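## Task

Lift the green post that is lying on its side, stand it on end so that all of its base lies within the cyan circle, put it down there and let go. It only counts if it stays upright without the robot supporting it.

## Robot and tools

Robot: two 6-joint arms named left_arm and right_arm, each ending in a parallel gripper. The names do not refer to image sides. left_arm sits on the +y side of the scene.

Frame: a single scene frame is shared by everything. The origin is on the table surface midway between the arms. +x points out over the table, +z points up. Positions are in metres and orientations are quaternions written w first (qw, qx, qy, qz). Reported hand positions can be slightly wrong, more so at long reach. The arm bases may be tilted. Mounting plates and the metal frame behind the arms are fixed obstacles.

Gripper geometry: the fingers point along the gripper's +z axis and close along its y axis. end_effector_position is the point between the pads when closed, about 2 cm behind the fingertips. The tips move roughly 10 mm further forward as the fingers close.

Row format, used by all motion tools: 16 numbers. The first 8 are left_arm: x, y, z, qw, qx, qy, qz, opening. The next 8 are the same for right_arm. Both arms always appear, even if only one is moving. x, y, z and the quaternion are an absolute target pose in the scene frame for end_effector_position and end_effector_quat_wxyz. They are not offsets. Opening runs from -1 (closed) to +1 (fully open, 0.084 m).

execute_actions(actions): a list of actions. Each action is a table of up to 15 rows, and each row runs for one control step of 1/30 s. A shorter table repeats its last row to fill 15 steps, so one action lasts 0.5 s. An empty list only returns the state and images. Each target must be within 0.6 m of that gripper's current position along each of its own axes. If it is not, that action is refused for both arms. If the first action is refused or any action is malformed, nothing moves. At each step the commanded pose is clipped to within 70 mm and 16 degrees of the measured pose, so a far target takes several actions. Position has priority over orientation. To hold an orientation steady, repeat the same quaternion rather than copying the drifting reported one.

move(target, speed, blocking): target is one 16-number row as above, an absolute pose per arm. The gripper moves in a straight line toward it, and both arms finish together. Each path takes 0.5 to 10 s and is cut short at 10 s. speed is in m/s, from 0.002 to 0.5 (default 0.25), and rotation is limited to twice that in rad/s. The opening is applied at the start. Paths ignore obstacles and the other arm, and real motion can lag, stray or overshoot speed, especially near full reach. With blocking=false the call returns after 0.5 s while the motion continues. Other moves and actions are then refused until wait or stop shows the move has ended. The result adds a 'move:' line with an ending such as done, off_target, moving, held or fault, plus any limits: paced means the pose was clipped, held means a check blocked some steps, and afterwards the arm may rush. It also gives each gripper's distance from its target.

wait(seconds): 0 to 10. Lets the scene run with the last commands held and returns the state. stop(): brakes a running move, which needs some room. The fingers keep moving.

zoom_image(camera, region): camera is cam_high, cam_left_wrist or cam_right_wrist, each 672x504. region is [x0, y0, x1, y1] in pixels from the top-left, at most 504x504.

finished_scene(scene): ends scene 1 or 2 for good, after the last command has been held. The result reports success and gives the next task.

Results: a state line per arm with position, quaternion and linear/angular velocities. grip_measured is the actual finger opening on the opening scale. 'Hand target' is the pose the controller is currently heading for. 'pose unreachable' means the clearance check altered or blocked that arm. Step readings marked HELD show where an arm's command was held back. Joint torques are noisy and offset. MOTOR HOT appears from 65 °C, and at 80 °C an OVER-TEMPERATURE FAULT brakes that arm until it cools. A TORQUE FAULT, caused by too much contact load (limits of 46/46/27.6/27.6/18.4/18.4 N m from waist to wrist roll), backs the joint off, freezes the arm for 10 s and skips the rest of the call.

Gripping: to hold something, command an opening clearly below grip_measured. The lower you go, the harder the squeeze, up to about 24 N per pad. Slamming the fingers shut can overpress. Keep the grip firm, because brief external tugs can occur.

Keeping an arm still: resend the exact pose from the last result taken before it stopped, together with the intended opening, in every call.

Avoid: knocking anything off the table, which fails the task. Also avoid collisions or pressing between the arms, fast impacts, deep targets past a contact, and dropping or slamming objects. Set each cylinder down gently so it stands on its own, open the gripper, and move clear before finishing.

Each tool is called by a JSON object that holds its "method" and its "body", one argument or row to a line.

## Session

{"method": "execute_actions", "body": {
  "actions": []
}}

Scene clock: 0.00 s.
left_arm: end_effector_position=(+0.5218, +0.5134, +0.2230) grip_measured=+1.00 end_effector_quat_wxyz=(+0.025, +0.923, -0.061, +0.379) end_effector_velocity=(-0.000, -0.000, -0.000) end_effector_angular_velocity=(+0.000, +0.001, -0.001) | right_arm: end_effector_position=(+0.5223, -0.1826, +0.3491) grip_measured=+1.00 end_effector_quat_wxyz=(+0.634, -0.513, +0.493, +0.304) end_effector_velocity=(+0.000, -0.000, +0.000) end_effector_angular_velocity=(-0.000, -0.000, -0.000)
Joint positions: left_arm=[ 0.498 -0.368 -0.653 -2.249  0.26   2.845  0.084] | right_arm=[-0.268 -0.116 -0.802  1.533  1.191  0.071  0.084]
Joint velocities: left_arm=[-0.     0.001 -0.     0.001 -0.001 -0.     0.   ] | right_arm=[ 0. -0. -0. -0. -0. -0. -0.]
Joint torques (N m, as the arm reports them, + toward a larger angle): no reading
Hand target (left_arm): +0.522, +0.513, +0.223; +0.025, +0.923, -0.061, +0.379
Hand target (right_arm): +0.522, -0.183, +0.349; +0.634, -0.513, +0.493, +0.304
camera_calibration (this result's frames):
cam_right_wrist: T_world_to_cam=[[-0.887749, 0.300362, -0.348832, 0.678769], [-0.332587, 0.105405, 0.937164, -0.0683501], [0.318257, 0.947983, 0.00632354, 0.135172], [0, 0, 0, 1]] pos_world=[0.536825, -0.324813, 0.299977]

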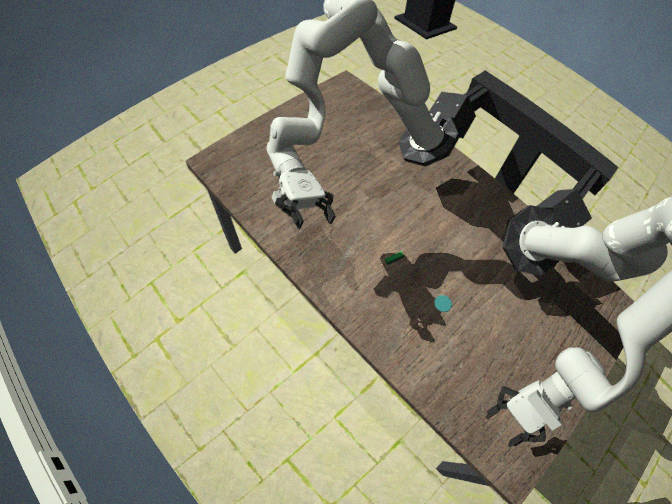

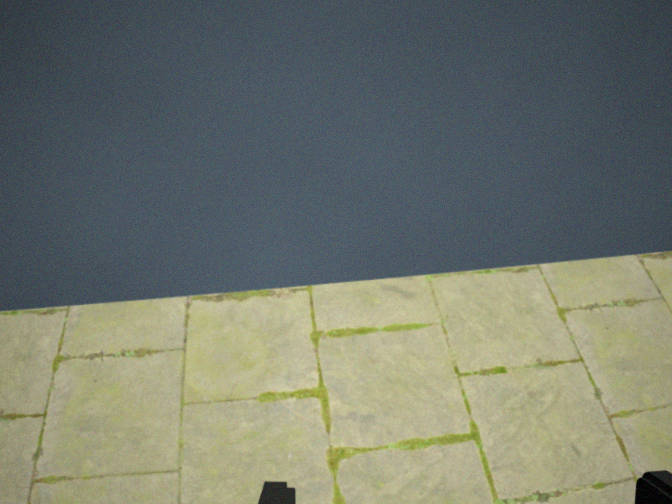

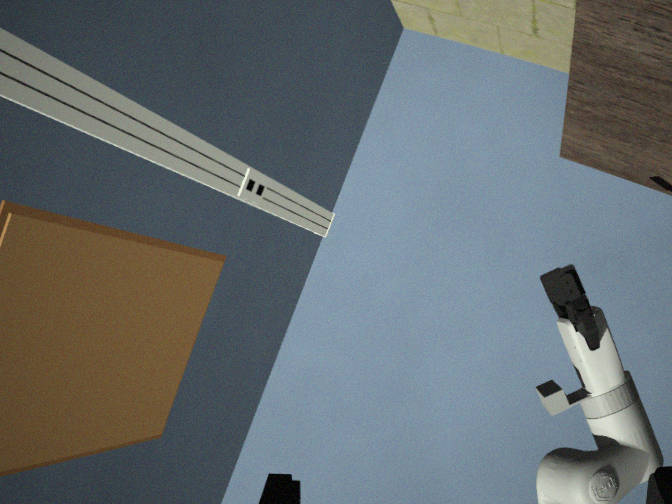

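{"method": "zoom_image", "body": {
  "camera": "cam_high",
  "region": [360, 230, 480, 330]
}}

Region (360, 230, 480, 330) of cam_high's 672x504 image, scaled by 4.200, with more detail than that image has.

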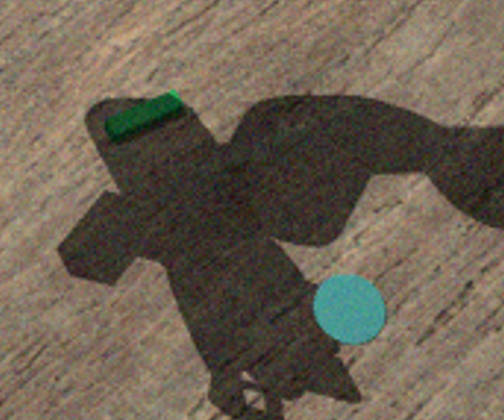

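{"method": "execute_actions", "body": {
  "actions": [
    [[0.5218,0.5134,0.2230,0.025,0.923,-0.061,0.379,1,0.5220,-0.1825,0.3488,0.6335,-0.5137,0.4927,0.3042,0.9],[0.5218,0.5134,0.2230,0.025,0.923,-0.061,0.379,1,0.5213,-0.1820,0.3480,0.6321,-0.5159,0.4919,0.3049,0.8],[0.5218,0.5134,0.2230,0.025,0.923,-0.061,0.379,1,0.5200,-0.1813,0.3466,0.6297,-0.5194,0.4906,0.3060,0.7],[0.5218,0.5134,0.2230,0.025,0.923,-0.061,0.379,1,0.5182,-0.1803,0.3446,0.6263,-0.5244,0.4886,0.3075,0.6],[0.5218,0.5134,0.2230,0.025,0.923,-0.061,0.379,1,0.5158,-0.1790,0.3420,0.6220,-0.5307,0.4861,0.3094,0.5],[0.5218,0.5134,0.2230,0.025,0.923,-0.061,0.379,1,0.5130,-0.1774,0.3389,0.6165,-0.5384,0.4830,0.3117,0.4],[0.5218,0.5134,0.2230,0.025,0.923,-0.061,0.379,1,0.5097,-0.1755,0.3353,0.6102,-0.5475,0.4793,0.3144,0.3],[0.5218,0.5134,0.2230,0.025,0.923,-0.061,0.379,1,0.5058,-0.1734,0.3310,0.6026,-0.5578,0.4749,0.3175,0.3],[0.5218,0.5134,0.2230,0.025,0.923,-0.061,0.379,1,0.5014,-0.1709,0.3262,0.5939,-0.5693,0.4698,0.3208,0.3],[0.5218,0.5134,0.2230,0.025,0.923,-0.061,0.379,1,0.4965,-0.1682,0.3209,0.5840,-0.5821,0.4640,0.3245,0.3],[0.5218,0.5134,0.2230,0.025,0.923,-0.061,0.379,1,0.4913,-0.1653,0.3152,0.5734,-0.5954,0.4577,0.3283,0.3],[0.5218,0.5134,0.2230,0.025,0.923,-0.061,0.379,1,0.4862,-0.1624,0.3096,0.5625,-0.6083,0.4512,0.3320,0.3],[0.5218,0.5134,0.2230,0.025,0.923,-0.061,0.379,1,0.4810,-0.1596,0.3039,0.5516,-0.6212,0.4447,0.3355,0.3],[0.5218,0.5134,0.2230,0.025,0.923,-0.061,0.379,1,0.4758,-0.1567,0.2983,0.5404,-0.6339,0.4379,0.3390,0.3],[0.5218,0.5134,0.2230,0.025,0.923,-0.061,0.379,1,0.4707,-0.1538,0.2926,0.5290,-0.6463,0.4310,0.3423,0.3]],
    [[0.5218,0.5134,0.2230,0.025,0.923,-0.061,0.379,1,0.4655,-0.1509,0.2870,0.5175,-0.6584,0.4240,0.3455,0.3],[0.5218,0.5134,0.2230,0.025,0.923,-0.061,0.379,1,0.4604,-0.1480,0.2813,0.5057,-0.6704,0.4168,0.3486,0.3],[0.5218,0.5134,0.2230,0.025,0.923,-0.061,0.379,1,0.4552,-0.1452,0.2757,0.4938,-0.6821,0.4095,0.3516,0.3],[0.5218,0.5134,0.2230,0.025,0.923,-0.061,0.379,1,0.4500,-0.1423,0.2700,0.4817,-0.6936,0.4020,0.3544,0.3],[0.5218,0.5134,0.2230,0.025,0.923,-0.061,0.379,1,0.4449,-0.1394,0.2644,0.4695,-0.7048,0.3944,0.3571,0.3],[0.5218,0.5134,0.2230,0.025,0.923,-0.061,0.379,1,0.4397,-0.1365,0.2587,0.4571,-0.7159,0.3866,0.3597,0.3],[0.5218,0.5134,0.2230,0.025,0.923,-0.061,0.379,1,0.4345,-0.1336,0.2531,0.4446,-0.7266,0.3788,0.3622,0.3],[0.5218,0.5134,0.2230,0.025,0.923,-0.061,0.379,1,0.4294,-0.1308,0.2475,0.4318,-0.7372,0.3707,0.3646,0.3],[0.5218,0.5134,0.2230,0.025,0.923,-0.061,0.379,1,0.4242,-0.1279,0.2418,0.4190,-0.7475,0.3626,0.3668,0.3],[0.5218,0.5134,0.2230,0.025,0.923,-0.061,0.379,1,0.4191,-0.1250,0.2362,0.4060,-0.7575,0.3544,0.3689,0.3],[0.5218,0.5134,0.2230,0.025,0.923,-0.061,0.379,1,0.4139,-0.1221,0.2305,0.3929,-0.7671,0.3460,0.3709,0.3],[0.5218,0.5134,0.2230,0.025,0.923,-0.061,0.379,1,0.4087,-0.1192,0.2249,0.3796,-0.7767,0.3375,0.3728,0.3],[0.5218,0.5134,0.2230,0.025,0.923,-0.061,0.379,1,0.4036,-0.1164,0.2192,0.3662,-0.7859,0.3289,0.3745,0.3],[0.5218,0.5134,0.2230,0.025,0.923,-0.061,0.379,1,0.3984,-0.1135,0.2136,0.3526,-0.7949,0.3201,0.3761,0.3],[0.5218,0.5134,0.2230,0.025,0.923,-0.061,0.379,1,0.3933,-0.1106,0.2079,0.3390,-0.8036,0.3113,0.3775,0.3]]
  ]
}}

{"method": "execute_actions", "body": {
  "actions": [
    [[0.5218,0.5134,0.2230,0.025,0.923,-0.061,0.379,1,0.3881,-0.1077,0.2023,0.3253,-0.8120,0.3024,0.3789,0.3],[0.5218,0.5134,0.2230,0.025,0.923,-0.061,0.379,1,0.3829,-0.1048,0.1966,0.3114,-0.8201,0.2934,0.3801,0.3],[0.5218,0.5134,0.2230,0.025,0.923,-0.061,0.379,1,0.3778,-0.1020,0.1910,0.2974,-0.8280,0.2842,0.3812,0.3],[0.5218,0.5134,0.2230,0.025,0.923,-0.061,0.379,1,0.3726,-0.0991,0.1853,0.2833,-0.8356,0.2750,0.3822,0.3],[0.5218,0.5134,0.2230,0.025,0.923,-0.061,0.379,1,0.3674,-0.0962,0.1797,0.2692,-0.8429,0.2656,0.3830,0.3],[0.5218,0.5134,0.2230,0.025,0.923,-0.061,0.379,1,0.3623,-0.0933,0.1740,0.2549,-0.8498,0.2562,0.3837,0.3],[0.5218,0.5134,0.2230,0.025,0.923,-0.061,0.379,1,0.3571,-0.0904,0.1684,0.2406,-0.8566,0.2467,0.3842,0.3],[0.5218,0.5134,0.2230,0.025,0.923,-0.061,0.379,1,0.3520,-0.0876,0.1627,0.2261,-0.8630,0.2371,0.3847,0.3],[0.5218,0.5134,0.2230,0.025,0.923,-0.061,0.379,1,0.3468,-0.0847,0.1571,0.2116,-0.8691,0.2274,0.3850,0.3],[0.5218,0.5134,0.2230,0.025,0.923,-0.061,0.379,1,0.3416,-0.0818,0.1515,0.1970,-0.8750,0.2177,0.3851,0.3],[0.5218,0.5134,0.2230,0.025,0.923,-0.061,0.379,1,0.3365,-0.0789,0.1458,0.1823,-0.8804,0.2078,0.3852,0.3],[0.5218,0.5134,0.2230,0.025,0.923,-0.061,0.379,1,0.3313,-0.0760,0.1402,0.1677,-0.8857,0.1980,0.3851,0.3],[0.5218,0.5134,0.2230,0.025,0.923,-0.061,0.379,1,0.3261,-0.0732,0.1345,0.1529,-0.8907,0.1880,0.3849,0.3],[0.5218,0.5134,0.2230,0.025,0.923,-0.061,0.379,1,0.3210,-0.0703,0.1289,0.1380,-0.8953,0.1779,0.3845,0.3],[0.5218,0.5134,0.2230,0.025,0.923,-0.061,0.379,1,0.3158,-0.0674,0.1232,0.1232,-0.8995,0.1679,0.3840,0.3]],
    [[0.5218,0.5134,0.2230,0.025,0.923,-0.061,0.379,1,0.3109,-0.0647,0.1179,0.1090,-0.9034,0.1582,0.3834,0.3],[0.5218,0.5134,0.2230,0.025,0.923,-0.061,0.379,1,0.3065,-0.0622,0.1131,0.0963,-0.9065,0.1496,0.3828,0.3],[0.5218,0.5134,0.2230,0.025,0.923,-0.061,0.379,1,0.3026,-0.0601,0.1088,0.0850,-0.9092,0.1419,0.3821,0.3],[0.5218,0.5134,0.2230,0.025,0.923,-0.061,0.379,1,0.2993,-0.0582,0.1052,0.0754,-0.9113,0.1352,0.3815,0.3],[0.5218,0.5134,0.2230,0.025,0.923,-0.061,0.379,1,0.2965,-0.0566,0.1021,0.0671,-0.9130,0.1296,0.3810,0.3],[0.5218,0.5134,0.2230,0.025,0.923,-0.061,0.379,1,0.2941,-0.0553,0.0995,0.0603,-0.9143,0.1249,0.3805,0.3],[0.5218,0.5134,0.2230,0.025,0.923,-0.061,0.379,1,0.2923,-0.0543,0.0975,0.0551,-0.9153,0.1213,0.3801,0.3],[0.5218,0.5134,0.2230,0.025,0.923,-0.061,0.379,1,0.2910,-0.0536,0.0961,0.0513,-0.9159,0.1187,0.3798,0.3],[0.5218,0.5134,0.2230,0.025,0.923,-0.061,0.379,1,0.2903,-0.0531,0.0953,0.0490,-0.9163,0.1171,0.3796,0.3],[0.5218,0.5134,0.2230,0.025,0.923,-0.061,0.379,1,0.2900,-0.0530,0.0950,0.0483,-0.9165,0.1166,0.3796,0.3]]
  ]
}}

Scene clock: 98.43 s.
left_arm: end_effector_position=(+0.5218, +0.5134, +0.2230) grip_measured=+1.00 end_effector_quat_wxyz=(+0.025, +0.923, -0.061, +0.379) end_effector_velocity=(-0.000, -0.000, -0.001) end_effector_angular_velocity=(-0.000, +0.001, -0.001) | right_arm: end_effector_position=(+0.4205, -0.1288, +0.2388) grip_measured=+0.29 end_effector_quat_wxyz=(-0.421, +0.753, -0.354, -0.361) end_effector_velocity=(-0.153, +0.085, -0.163) end_effector_angular_velocity=(-0.582, -0.075, +0.901)
Joint positions: left_arm=[ 0.497 -0.368 -0.653 -2.247  0.259  2.842  0.084] | right_arm=[-0.11   0.065 -0.874  0.888  0.991  0.184  0.056]
Joint velocities: left_arm=[ 0.001  0.002 -0.     0.001  0.    -0.     0.   ] | right_arm=[ 0.374  0.353 -0.074 -0.956 -0.372  0.357 -0.   ]
Joint torques (N m, as the arm reports them, + toward a larger angle): left_arm=[ -2.23 -12.22 -12.87  -0.07  -0.07  -0.25] | right_arm=[  6.95 -21.58  -8.86   0.61   1.67   1.17]
Hand target (left_arm): +0.522, +0.513, +0.223; +0.025, +0.923, -0.061, +0.379
Hand target (right_arm): +0.396, -0.115, +0.212; -0.359, +0.799, -0.311, -0.368
Off the commanded pose (left_arm): 0.000 m, 0 deg.
Off the commanded pose (right_arm): 0.045 m, 12 deg.
Step readings (end_effector_position; steps 1 to 15: 1st action; 16 to 30: 2nd action):
0: left_arm (+0.5218, +0.5134, +0.2230) | right_arm (+0.5223, -0.1826, +0.3491)
1: left_arm (+0.5218, +0.5134, +0.2230) | right_arm (+0.5223, -0.1826, +0.3491)
2: left_arm (+0.5218, +0.5134, +0.2230) | right_arm (+0.5223, -0.1826, +0.3491)
4: left_arm (+0.5218, +0.5134, +0.2230) | right_arm (+0.5219, -0.1824, +0.3486)
8: left_arm (+0.5218, +0.5134, +0.2230) | right_arm (+0.5176, -0.1800, +0.3439)
15: left_arm (+0.5218, +0.5134, +0.2230) | right_arm (+0.4949, -0.1685, +0.3188)
16: left_arm (+0.5218, +0.5134, +0.2230) | right_arm (+0.4904, -0.1662, +0.3139)
17: left_arm (+0.5218, +0.5134, +0.2230) | right_arm (+0.4857, -0.1639, +0.3087)
19: left_arm (+0.5218, +0.5134, +0.2230) | right_arm (+0.4760, -0.1590, +0.2982)
23: left_arm (+0.5218, +0.5134, +0.2230) | right_arm (+0.4560, -0.1485, +0.2768)
30: end_effector_position above
camera_calibration (this result's frames):
cam_left_wrist: T_world_to_cam=[[-0.142167, -0.989817, 0.00718126, 0.610685], [-0.699134, 0.095275, -0.708614, 0.537811], [0.700714, -0.105762, -0.70556, -0.0249443], [0, 0, 0, 1]] pos_world=[0.4803, 0.550588, 0.359115]
cam_right_wrist: T_world_to_cam=[[-0.841088, -0.383811, -0.38113, 0.433697], [-0.483199, 0.216492, 0.848321, 0.0943096], [-0.243083, 0.897675, -0.367546, 0.43609], [0, 0, 0, 1]] pos_world=[0.516354, -0.245426, 0.245574]

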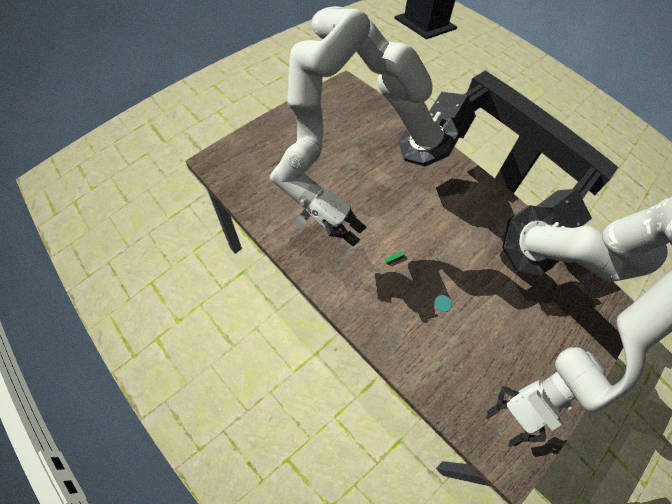

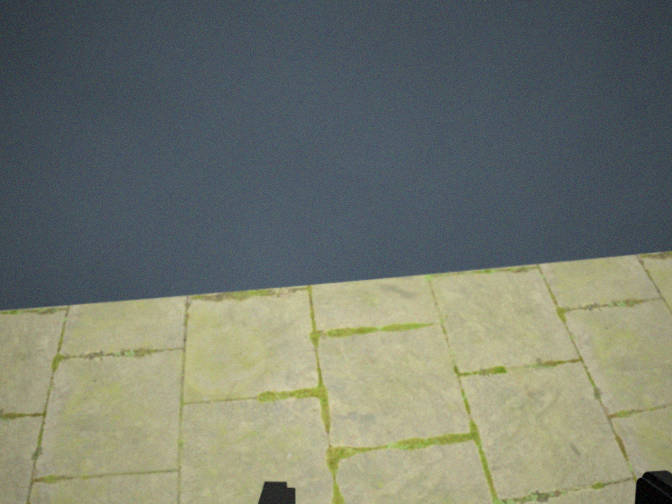

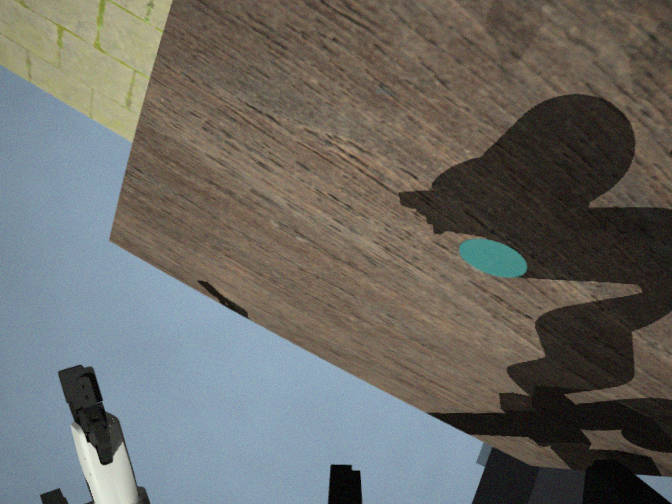

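Scene clock: 99.43 s.
left_arm: end_effector_position=(+0.5218, +0.5134, +0.2230) grip_measured=+1.00 end_effector_quat_wxyz=(+0.025, +0.923, -0.061, +0.379) end_effector_velocity=(-0.000, -0.001, -0.001) end_effector_angular_velocity=(-0.000, +0.002, -0.002) | right_arm: end_effector_position=(+0.2909, -0.0546, +0.0969) grip_measured=+0.29 end_effector_quat_wxyz=(-0.059, +0.916, -0.120, -0.377) end_effector_velocity=(-0.007, +0.018, -0.022) end_effector_angular_velocity=(-0.155, +0.043, +0.139)
Joint positions: left_arm=[ 0.497 -0.368 -0.653 -2.247  0.259  2.842  0.084] | right_arm=[ 0.232  0.568 -1.07  -0.012  0.867  0.77   0.056]
Joint velocities: left_arm=[-0.     0.003 -0.     0.001  0.     0.     0.   ] | right_arm=[ 0.071  0.183 -0.207 -0.164  0.173  0.187  0.   ]
Joint torques (N m, as the arm reports them, + toward a larger angle): left_arm=[ -2.1  -12.49 -12.94  -0.06  -0.12  -0.26] | right_arm=[  8.49 -26.67  -6.76   1.07   0.12   0.64]
Hand target (left_arm): +0.522, +0.513, +0.223; +0.025, +0.923, -0.061, +0.379
Hand target (right_arm): +0.290, -0.053, +0.095; -0.049, +0.917, -0.117, -0.379
Off the commanded pose (left_arm): 0.000 m, 0 deg.
Off the commanded pose (right_arm): 0.003 m, 1 deg.
Step readings (end_effector_position; steps 1 to 15: 1st action; 16 to 30: 2nd action):
0: left_arm (+0.5218, +0.5134, +0.2230) | right_arm (+0.4205, -0.1288, +0.2388)
1: left_arm (+0.5218, +0.5134, +0.2230) | right_arm (+0.4153, -0.1259, +0.2334)
2: left_arm (+0.5218, +0.5134, +0.2230) | right_arm (+0.4102, -0.1230, +0.2279)
4: left_arm (+0.5218, +0.5134, +0.2230) | right_arm (+0.3999, -0.1173, +0.2171)
8: left_arm (+0.5218, +0.5134, +0.2230) | right_arm (+0.3793, -0.1058, +0.1953)
15: left_arm (+0.5218, +0.5134, +0.2230) | right_arm (+0.3430, -0.0856, +0.1568)
16: left_arm (+0.5218, +0.5134, +0.2230) | right_arm (+0.3377, -0.0828, +0.1512)
17: left_arm (+0.5218, +0.5134, +0.2230) | right_arm (+0.3325, -0.0800, +0.1456)
19: left_arm (+0.5218, +0.5134, +0.2230) | right_arm (+0.3222, -0.0745, +0.1346)
23: left_arm (+0.5218, +0.5134, +0.2230) | right_arm (+0.3043, -0.0645, +0.1145)
30: end_effector_position above
camera_calibration (this result's frames):
cam_left_wrist: T_world_to_cam=[[-0.142167, -0.989817, 0.00718133, 0.610685], [-0.699134, 0.0952751, -0.708614, 0.537811], [0.700714, -0.105762, -0.70556, -0.0249442], [0, 0, 0, 1]] pos_world=[0.4803, 0.550588, 0.359115]
cam_right_wrist: T_world_to_cam=[[-0.273683, -0.961507, -0.0245488, 0.0679998], [-0.676207, 0.174199, 0.715821, 0.202735], [-0.68399, 0.212508, -0.697853, 0.408706], [0, 0, 0, 1]] pos_world=[0.435252, -0.0567871, 0.141763]

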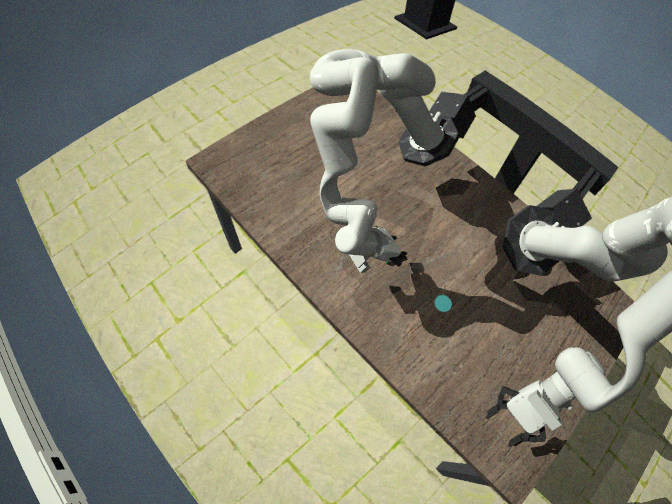

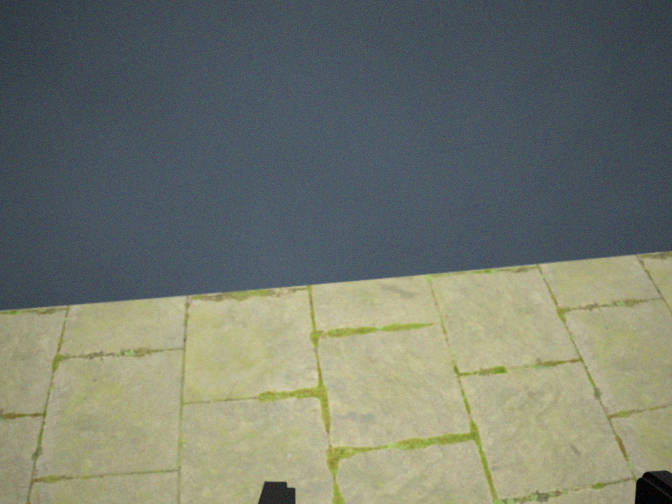

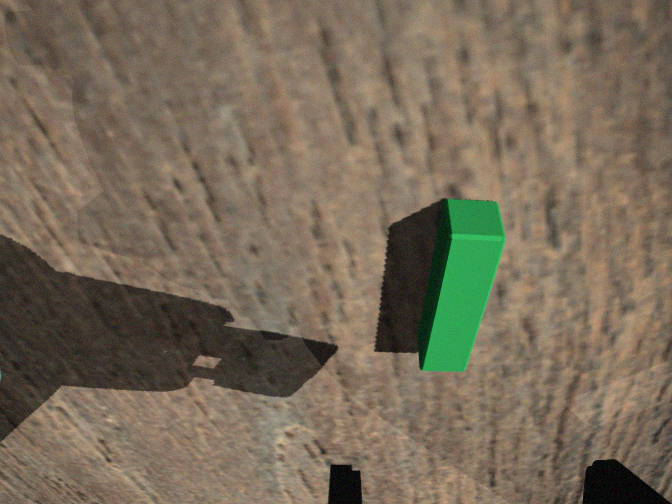

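{"method": "execute_actions", "body": {
  "actions": []
}}

Scene clock: 105.60 s.
left_arm: end_effector_position=(+0.5218, +0.5134, +0.2230) grip_measured=+1.00 end_effector_quat_wxyz=(+0.025, +0.923, -0.061, +0.379) end_effector_velocity=(-0.001, -0.000, -0.001) end_effector_angular_velocity=(+0.000, +0.002, -0.001) | right_arm: end_effector_position=(+0.2898, -0.0528, +0.0949) grip_measured=+0.29 end_effector_quat_wxyz=(-0.049, +0.917, -0.117, -0.379) end_effector_velocity=(+0.000, +0.000, -0.000) end_effector_angular_velocity=(+0.001, -0.002, -0.001)
Joint positions: left_arm=[ 0.497 -0.368 -0.653 -2.247  0.259  2.842  0.084] | right_arm=[ 0.24   0.587 -1.091 -0.026  0.887  0.787  0.056]
Joint velocities: left_arm=[ 0.001  0.002  0.     0.001  0.     0.    -0.   ] | right_arm=[ 0.     0.    -0.    -0.    -0.002  0.    -0.   ]
Joint torques (N m, as the arm reports them, + toward a larger angle): left_arm=[ -2.22 -12.   -12.98  -0.12  -0.03  -0.24] | right_arm=[ 10.78 -24.6   -7.03   0.79   0.49   1.19]
Hand target (left_arm): +0.522, +0.513, +0.223; +0.025, +0.923, -0.061, +0.379
Hand target (right_arm): +0.290, -0.053, +0.095; -0.049, +0.917, -0.117, -0.379
Off the commanded pose (left_arm): 0.000 m, 0 deg.
Off the commanded pose (right_arm): 0.000 m, 0 deg.
camera_calibration (this result's frames):
cam_left_wrist: T_world_to_cam=[[-0.142167, -0.989817, 0.00718111, 0.610685], [-0.699134, 0.0952753, -0.708614, 0.537811], [0.700714, -0.105762, -0.70556, -0.0249443], [0, 0, 0, 1]] pos_world=[0.4803, 0.550588, 0.359115]
cam_right_wrist: T_world_to_cam=[[-0.259918, -0.965596, -0.00817815, 0.063529], [-0.674233, 0.175413, 0.717385, 0.202423], [-0.691269, 0.191975, -0.696629, 0.40705], [0, 0, 0, 1]] pos_world=[0.434374, -0.0523077, 0.138867]

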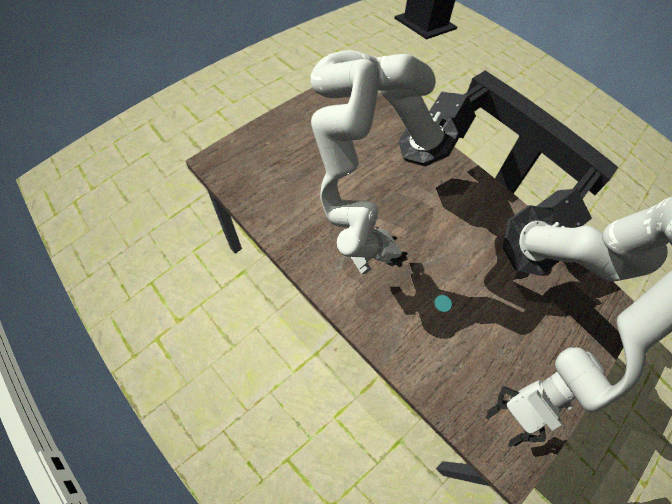

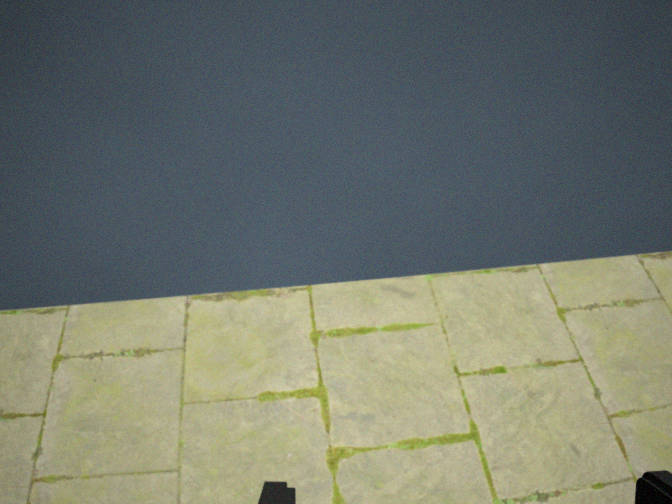

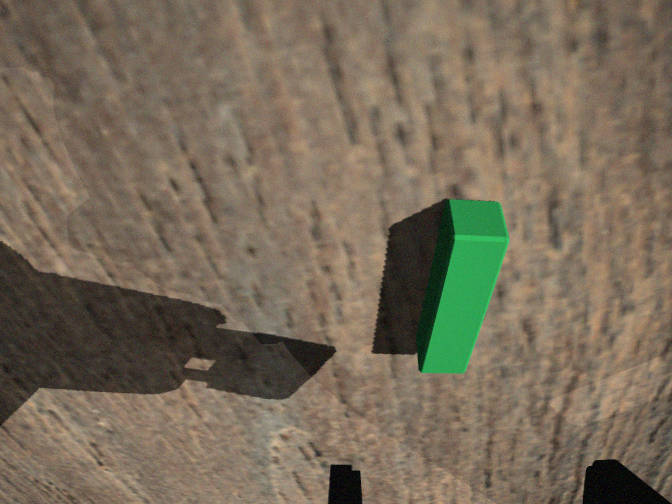

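{"method": "zoom_image", "body": {
  "camera": "cam_right_wrist",
  "region": [380, 180, 560, 390]
}}

Region (380, 180, 560, 390) of cam_right_wrist's 672x504 image, scaled by 2.400, with more detail than that image has; it fills the left 432 columns of this view, and the rest is white.

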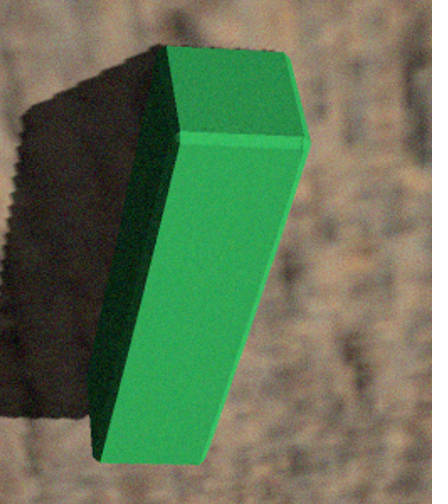

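{"method": "execute_actions", "body": {
  "actions": [
    [[0.5218,0.5134,0.2230,0.025,0.923,-0.061,0.379,1,0.2899,-0.0531,0.0948,0.0485,-0.9164,0.1170,0.3796,0.255],[0.5218,0.5134,0.2230,0.025,0.923,-0.061,0.379,1,0.2896,-0.0532,0.0937,0.0489,-0.9163,0.1179,0.3795,0.21],[0.5218,0.5134,0.2230,0.025,0.923,-0.061,0.379,1,0.2890,-0.0534,0.0911,0.0498,-0.9160,0.1202,0.3794,0.165],[0.5218,0.5134,0.2230,0.025,0.923,-0.061,0.379,1,0.2880,-0.0539,0.0868,0.0513,-0.9155,0.1238,0.3792,0.12],[0.5218,0.5134,0.2230,0.025,0.923,-0.061,0.379,1,0.2869,-0.0544,0.0809,0.0530,-0.9150,0.1278,0.3790,0.075],[0.5218,0.5134,0.2230,0.025,0.923,-0.061,0.379,1,0.2858,-0.0548,0.0737,0.0546,-0.9144,0.1318,0.3787,0.03],[0.5218,0.5134,0.2230,0.025,0.923,-0.061,0.379,1,0.2848,-0.0553,0.0657,0.0561,-0.9139,0.1354,0.3785,-0.015],[0.5218,0.5134,0.2230,0.025,0.923,-0.061,0.379,1,0.2842,-0.0555,0.0573,0.0570,-0.9136,0.1377,0.3784,-0.06],[0.5218,0.5134,0.2230,0.025,0.923,-0.061,0.379,1,0.2839,-0.0556,0.0493,0.0574,-0.9135,0.1386,0.3783,-0.105],[0.5218,0.5134,0.2230,0.025,0.923,-0.061,0.379,1,0.2838,-0.0557,0.0421,0.0576,-0.9134,0.1390,0.3783,-0.15],[0.5218,0.5134,0.2230,0.025,0.923,-0.061,0.379,1,0.2838,-0.0557,0.0362,0.0576,-0.9134,0.1390,0.3783,-0.15],[0.5218,0.5134,0.2230,0.025,0.923,-0.061,0.379,1,0.2838,-0.0557,0.0319,0.0576,-0.9134,0.1390,0.3783,-0.15],[0.5218,0.5134,0.2230,0.025,0.923,-0.061,0.379,1,0.2838,-0.0557,0.0293,0.0576,-0.9134,0.1390,0.3783,-0.15],[0.5218,0.5134,0.2230,0.025,0.923,-0.061,0.379,1,0.2838,-0.0557,0.0282,0.0576,-0.9134,0.1390,0.3783,-0.15],[0.5218,0.5134,0.2230,0.025,0.923,-0.061,0.379,1,0.2838,-0.0557,0.0280,0.0576,-0.9134,0.1390,0.3783,-0.15]]
  ]
}}

Scene clock: 132.60 s.
left_arm: end_effector_position=(+0.5218, +0.5134, +0.2230) grip_measured=+1.00 end_effector_quat_wxyz=(+0.025, +0.923, -0.061, +0.379) end_effector_velocity=(-0.000, -0.000, -0.001) end_effector_angular_velocity=(-0.001, +0.001, +0.001) | right_arm: end_effector_position=(+0.2819, -0.0574, +0.0447) grip_measured=-0.16 end_effector_quat_wxyz=(-0.056, +0.913, -0.138, -0.379) end_effector_velocity=(-0.009, -0.003, -0.151) end_effector_angular_velocity=(-0.001, +0.006, -0.042)
Joint positions: left_arm=[ 0.497 -0.368 -0.653 -2.247  0.259  2.842  0.084] | right_arm=[ 0.174  0.697 -1.114 -0.031  0.78   0.764  0.037]
Joint velocities: left_arm=[ 0.001  0.001  0.    -0.001  0.    -0.     0.   ] | right_arm=[-0.167  0.404 -0.223 -0.056 -0.199 -0.081 -0.004]
Joint torques (N m, as the arm reports them, + toward a larger angle): left_arm=[ -2.24 -12.25 -12.98  -0.08  -0.05  -0.23] | right_arm=[ 12.97 -26.44  -5.97   0.29   0.55   1.22]
Hand target (left_arm): +0.522, +0.513, +0.223; +0.025, +0.923, -0.061, +0.379
Hand target (right_arm): +0.283, -0.056, +0.029; -0.058, +0.913, -0.139, -0.378
Off the commanded pose (left_arm): 0.000 m, 0 deg.
Off the commanded pose (right_arm): 0.017 m, 0 deg.
Step readings (end_effector_position):
0: left_arm (+0.5218, +0.5134, +0.2230) | right_arm (+0.2898, -0.0528, +0.0949)
1: left_arm (+0.5218, +0.5134, +0.2230) | right_arm (+0.2898, -0.0528, +0.0949)
2: left_arm (+0.5218, +0.5134, +0.2230) | right_arm (+0.2898, -0.0529, +0.0949)
4: left_arm (+0.5218, +0.5134, +0.2230) | right_arm (+0.2899, -0.0529, +0.0943)
8: left_arm (+0.5218, +0.5134, +0.2230) | right_arm (+0.2887, -0.0537, +0.0853)
15: end_effector_position above
camera_calibration (this result's frames):
cam_left_wrist: T_world_to_cam=[[-0.142167, -0.989817, 0.00718119, 0.610685], [-0.699134, 0.0952753, -0.708614, 0.537811], [0.700714, -0.105762, -0.70556, -0.0249442], [0, 0, 0, 1]] pos_world=[0.4803, 0.550588, 0.359115]
cam_right_wrist: T_world_to_cam=[[-0.302286, -0.953205, -0.00484291, 0.0692334], [-0.663533, 0.20677, 0.719006, 0.232637], [-0.684359, 0.220559, -0.694987, 0.367184], [0, 0, 0, 1]] pos_world=[0.426577, -0.0630946, 0.088256]

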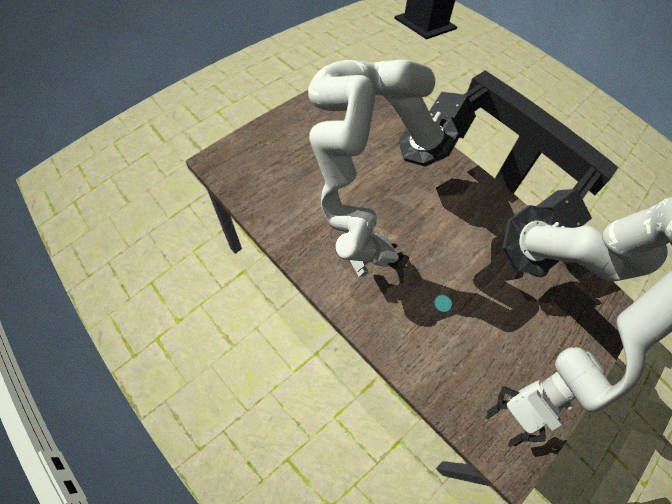

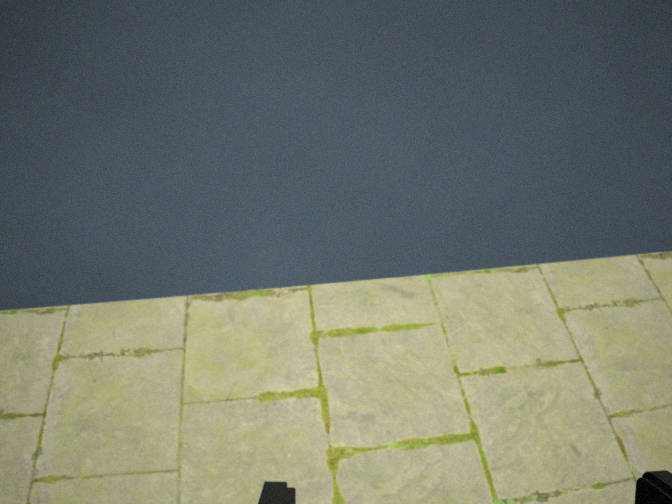

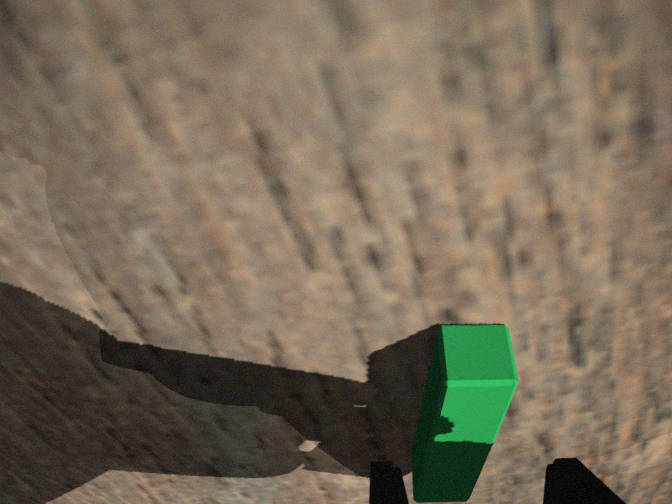

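{"method": "execute_actions", "body": {
  "actions": []
}}

{"method": "zoom_image", "body": {
  "camera": "cam_right_wrist",
  "region": [360, 324, 620, 504]
}}

Scene clock: 133.30 s.
left_arm: end_effector_position=(+0.5218, +0.5134, +0.2230) grip_measured=+1.00 end_effector_quat_wxyz=(+0.025, +0.923, -0.061, +0.379) end_effector_velocity=(+0.000, -0.000, +0.000) end_effector_angular_velocity=(-0.000, +0.000, -0.000) | right_arm: end_effector_position=(+0.2833, -0.0564, +0.0292) grip_measured=-0.16 end_effector_quat_wxyz=(-0.058, +0.914, -0.139, -0.378) end_effector_velocity=(-0.000, -0.000, -0.000) end_effector_angular_velocity=(-0.001, +0.001, -0.001)
Joint positions: left_arm=[ 0.497 -0.368 -0.653 -2.247  0.259  2.842  0.084] | right_arm=[ 0.159  0.741 -1.144 -0.037  0.761  0.756  0.037]
Joint velocities: left_arm=[-0.001 -0.     0.    -0.    -0.001  0.    -0.   ] | right_arm=[-0.     0.    -0.    -0.     0.     0.001  0.   ]
Joint torques (N m, as the arm reports them, + toward a larger angle): left_arm=[ -2.06 -12.2  -12.99  -0.11  -0.01  -0.34] | right_arm=[ 10.4  -24.58  -5.31   0.33   0.52   1.04]
Hand target (left_arm): +0.522, +0.513, +0.223; +0.025, +0.923, -0.061, +0.379
Hand target (right_arm): +0.283, -0.056, +0.029; -0.058, +0.913, -0.139, -0.378
Off the commanded pose (left_arm): 0.000 m, 0 deg.
Off the commanded pose (right_arm): 0.001 m, 0 deg.
camera_calibration (this result's frames):
cam_left_wrist: T_world_to_cam=[[-0.142167, -0.989817, 0.00718123, 0.610685], [-0.699134, 0.0952753, -0.708614, 0.537811], [0.700714, -0.105762, -0.70556, -0.0249442], [0, 0, 0, 1]] pos_world=[0.4803, 0.550588, 0.359115]
cam_right_wrist: T_world_to_cam=[[-0.306269, -0.951918, -0.00716392, 0.0717197], [-0.665047, 0.208575, 0.717084, 0.24512], [-0.681111, 0.224385, -0.69695, 0.356457], [0, 0, 0, 1]] pos_world=[0.427769, -0.0628381, 0.0731742]

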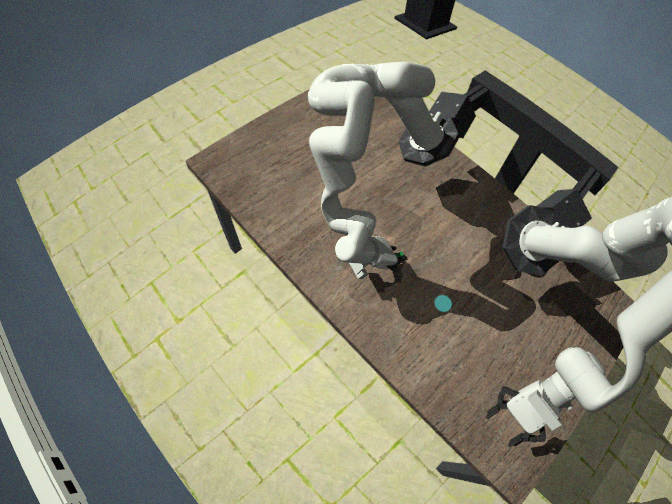

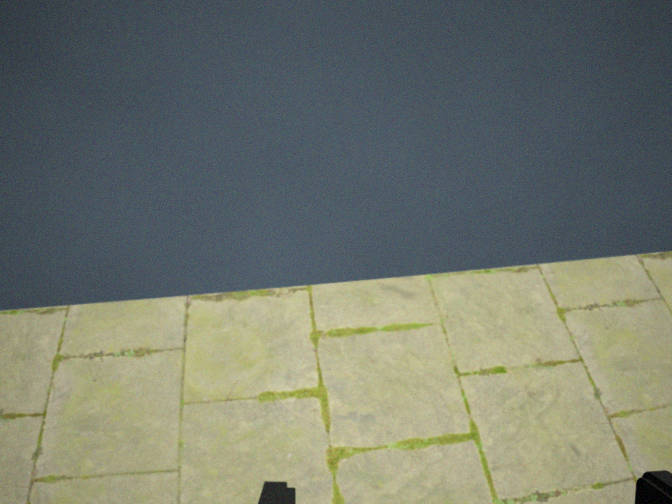

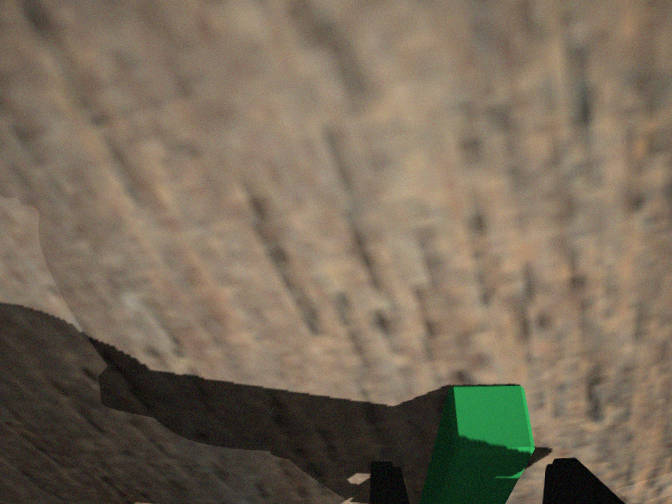

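Region (360, 324, 620, 504) of cam_right_wrist's 672x504 image, scaled by 1.938, with more detail than that image has; it fills the top 349 rows of this view, and the rest is white.

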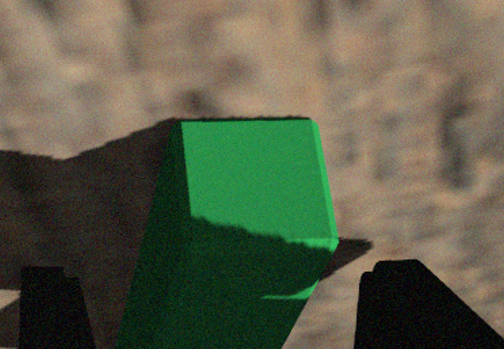

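{"method": "execute_actions", "body": {
  "actions": [
    [[0.5218,0.5134,0.2230,0.025,0.923,-0.061,0.379,1,0.2838,-0.0557,0.0278,0.0576,-0.9134,0.1390,0.3783,-0.21],[0.5218,0.5134,0.2230,0.025,0.923,-0.061,0.379,1,0.2838,-0.0557,0.0272,0.0576,-0.9134,0.1390,0.3783,-0.27],[0.5218,0.5134,0.2230,0.025,0.923,-0.061,0.379,1,0.2838,-0.0557,0.0270,0.0576,-0.9134,0.1390,0.3783,-0.33],[0.5218,0.5134,0.2230,0.025,0.923,-0.061,0.379,1,0.2838,-0.0557,0.0270,0.0576,-0.9134,0.1390,0.3783,-0.39],[0.5218,0.5134,0.2230,0.025,0.923,-0.061,0.379,1,0.2838,-0.0557,0.0270,0.0576,-0.9134,0.1390,0.3783,-0.45],[0.5218,0.5134,0.2230,0.025,0.923,-0.061,0.379,1,0.2838,-0.0557,0.0270,0.0576,-0.9134,0.1390,0.3783,-0.50],[0.5218,0.5134,0.2230,0.025,0.923,-0.061,0.379,1,0.2838,-0.0557,0.0270,0.0576,-0.9134,0.1390,0.3783,-0.54],[0.5218,0.5134,0.2230,0.025,0.923,-0.061,0.379,1,0.2838,-0.0557,0.0270,0.0576,-0.9134,0.1390,0.3783,-0.58],[0.5218,0.5134,0.2230,0.025,0.923,-0.061,0.379,1,0.2838,-0.0557,0.0270,0.0576,-0.9134,0.1390,0.3783,-0.62],[0.5218,0.5134,0.2230,0.025,0.923,-0.061,0.379,1,0.2838,-0.0557,0.0270,0.0576,-0.9134,0.1390,0.3783,-0.66],[0.5218,0.5134,0.2230,0.025,0.923,-0.061,0.379,1,0.2838,-0.0557,0.0270,0.0576,-0.9134,0.1390,0.3783,-0.70],[0.5218,0.5134,0.2230,0.025,0.923,-0.061,0.379,1,0.2838,-0.0557,0.0270,0.0576,-0.9134,0.1390,0.3783,-0.75],[0.5218,0.5134,0.2230,0.025,0.923,-0.061,0.379,1,0.2838,-0.0557,0.0270,0.0576,-0.9134,0.1390,0.3783,-0.80],[0.5218,0.5134,0.2230,0.025,0.923,-0.061,0.379,1,0.2838,-0.0557,0.0270,0.0576,-0.9134,0.1390,0.3783,-0.85],[0.5218,0.5134,0.2230,0.025,0.923,-0.061,0.379,1,0.2838,-0.0557,0.0270,0.0576,-0.9134,0.1390,0.3783,-0.90]]
  ]
}}

{"method": "zoom_image", "body": {
  "camera": "cam_right_wrist",
  "region": [360, 324, 620, 504]
}}

Scene clock: 182.10 s.
left_arm: end_effector_position=(+0.5218, +0.5134, +0.2230) grip_measured=+1.00 end_effector_quat_wxyz=(+0.025, +0.923, -0.061, +0.379) end_effector_velocity=(+0.000, +0.000, +0.001) end_effector_angular_velocity=(+0.002, -0.001, -0.002) | right_arm: end_effector_position=(+0.2838, -0.0557, +0.0271) grip_measured=-0.64 end_effector_quat_wxyz=(-0.058, +0.913, -0.139, -0.378) end_effector_velocity=(+0.000, -0.000, -0.000) end_effector_angular_velocity=(-0.001, +0.001, -0.001)
Joint positions: left_arm=[ 0.497 -0.368 -0.653 -2.247  0.259  2.842  0.084] | right_arm=[ 0.157  0.749 -1.152 -0.037  0.762  0.755  0.016]
Joint velocities: left_arm=[-0.    -0.001 -0.001  0.002 -0.     0.    -0.   ] | right_arm=[-0.001 -0.    -0.001  0.     0.001  0.     0.   ]
Joint torques (N m, as the arm reports them, + toward a larger angle): left_arm=[ -1.96 -12.28 -13.01  -0.15  -0.07  -0.23] | right_arm=[ 10.58 -24.33  -5.58   0.42   0.22   1.1 ]
Hand target (left_arm): +0.522, +0.513, +0.223; +0.025, +0.923, -0.061, +0.379
Hand target (right_arm): +0.284, -0.056, +0.027; -0.058, +0.913, -0.139, -0.378
Off the commanded pose (left_arm): 0.000 m, 0 deg.
Off the commanded pose (right_arm): 0.000 m, 0 deg.
Step readings (end_effector_position):
0: left_arm (+0.5218, +0.5134, +0.2230) | right_arm (+0.2832, -0.0565, +0.0291)
1: left_arm (+0.5218, +0.5134, +0.2230) | right_arm (+0.2832, -0.0565, +0.0291)
2: left_arm (+0.5218, +0.5134, +0.2230) | right_arm (+0.2833, -0.0564, +0.0290)
4: left_arm (+0.5218, +0.5134, +0.2230) | right_arm (+0.2836, -0.0561, +0.0283)
8: left_arm (+0.5218, +0.5134, +0.2230) | right_arm (+0.2836, -0.0558, +0.0273)
15: end_effector_position above
camera_calibration (this result's frames):
cam_left_wrist: T_world_to_cam=[[-0.142167, -0.989817, 0.0071811, 0.610685], [-0.699134, 0.0952754, -0.708614, 0.537811], [0.700714, -0.105762, -0.70556, -0.0249443], [0, 0, 0, 1]] pos_world=[0.4803, 0.550588, 0.359115]
cam_right_wrist: T_world_to_cam=[[-0.306005, -0.952003, -0.00719499, 0.0724547], [-0.664508, 0.208171, 0.717701, 0.246572], [-0.681755, 0.224401, -0.696315, 0.355349], [0, 0, 0, 1]] pos_world=[0.428282, -0.062093, 0.070991]

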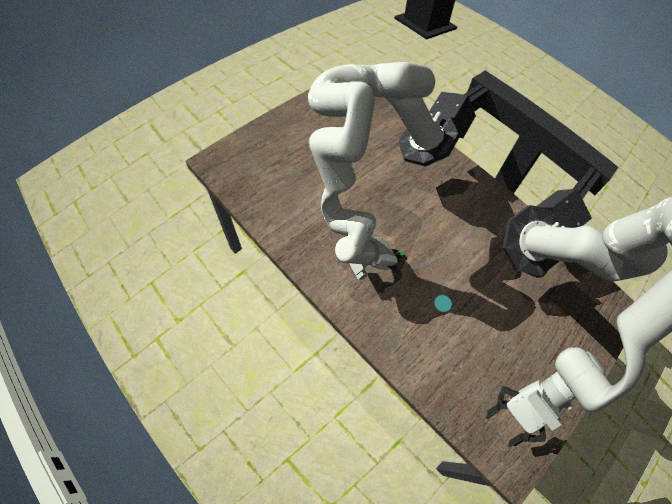

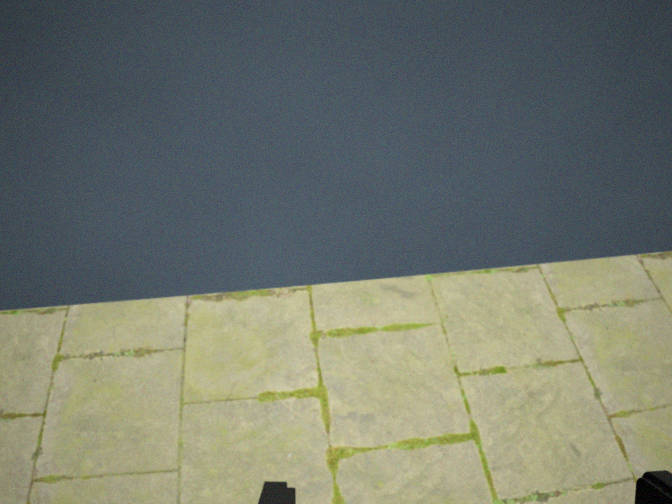

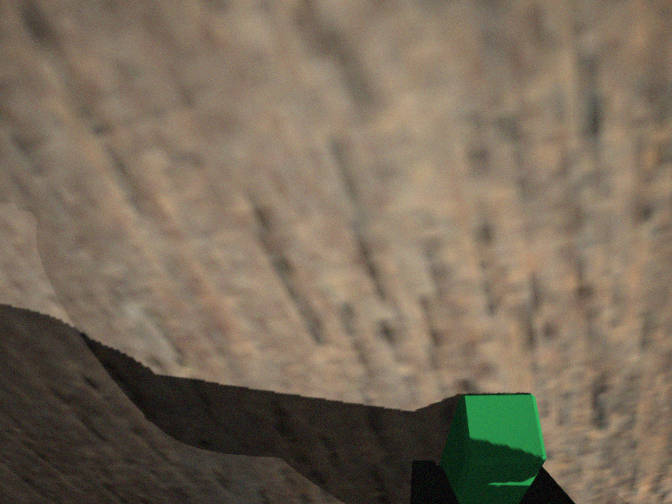

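Region (360, 324, 620, 504) of cam_right_wrist's 672x504 image, scaled by 1.938, with more detail than that image has; it fills the top 349 rows of this view, and the rest is white.

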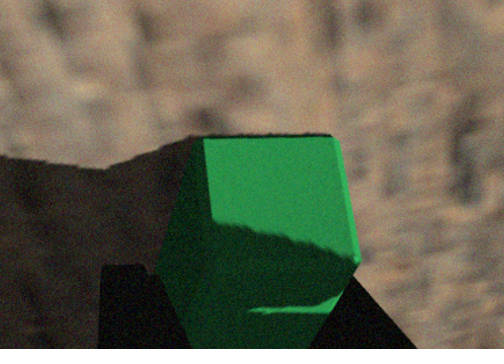

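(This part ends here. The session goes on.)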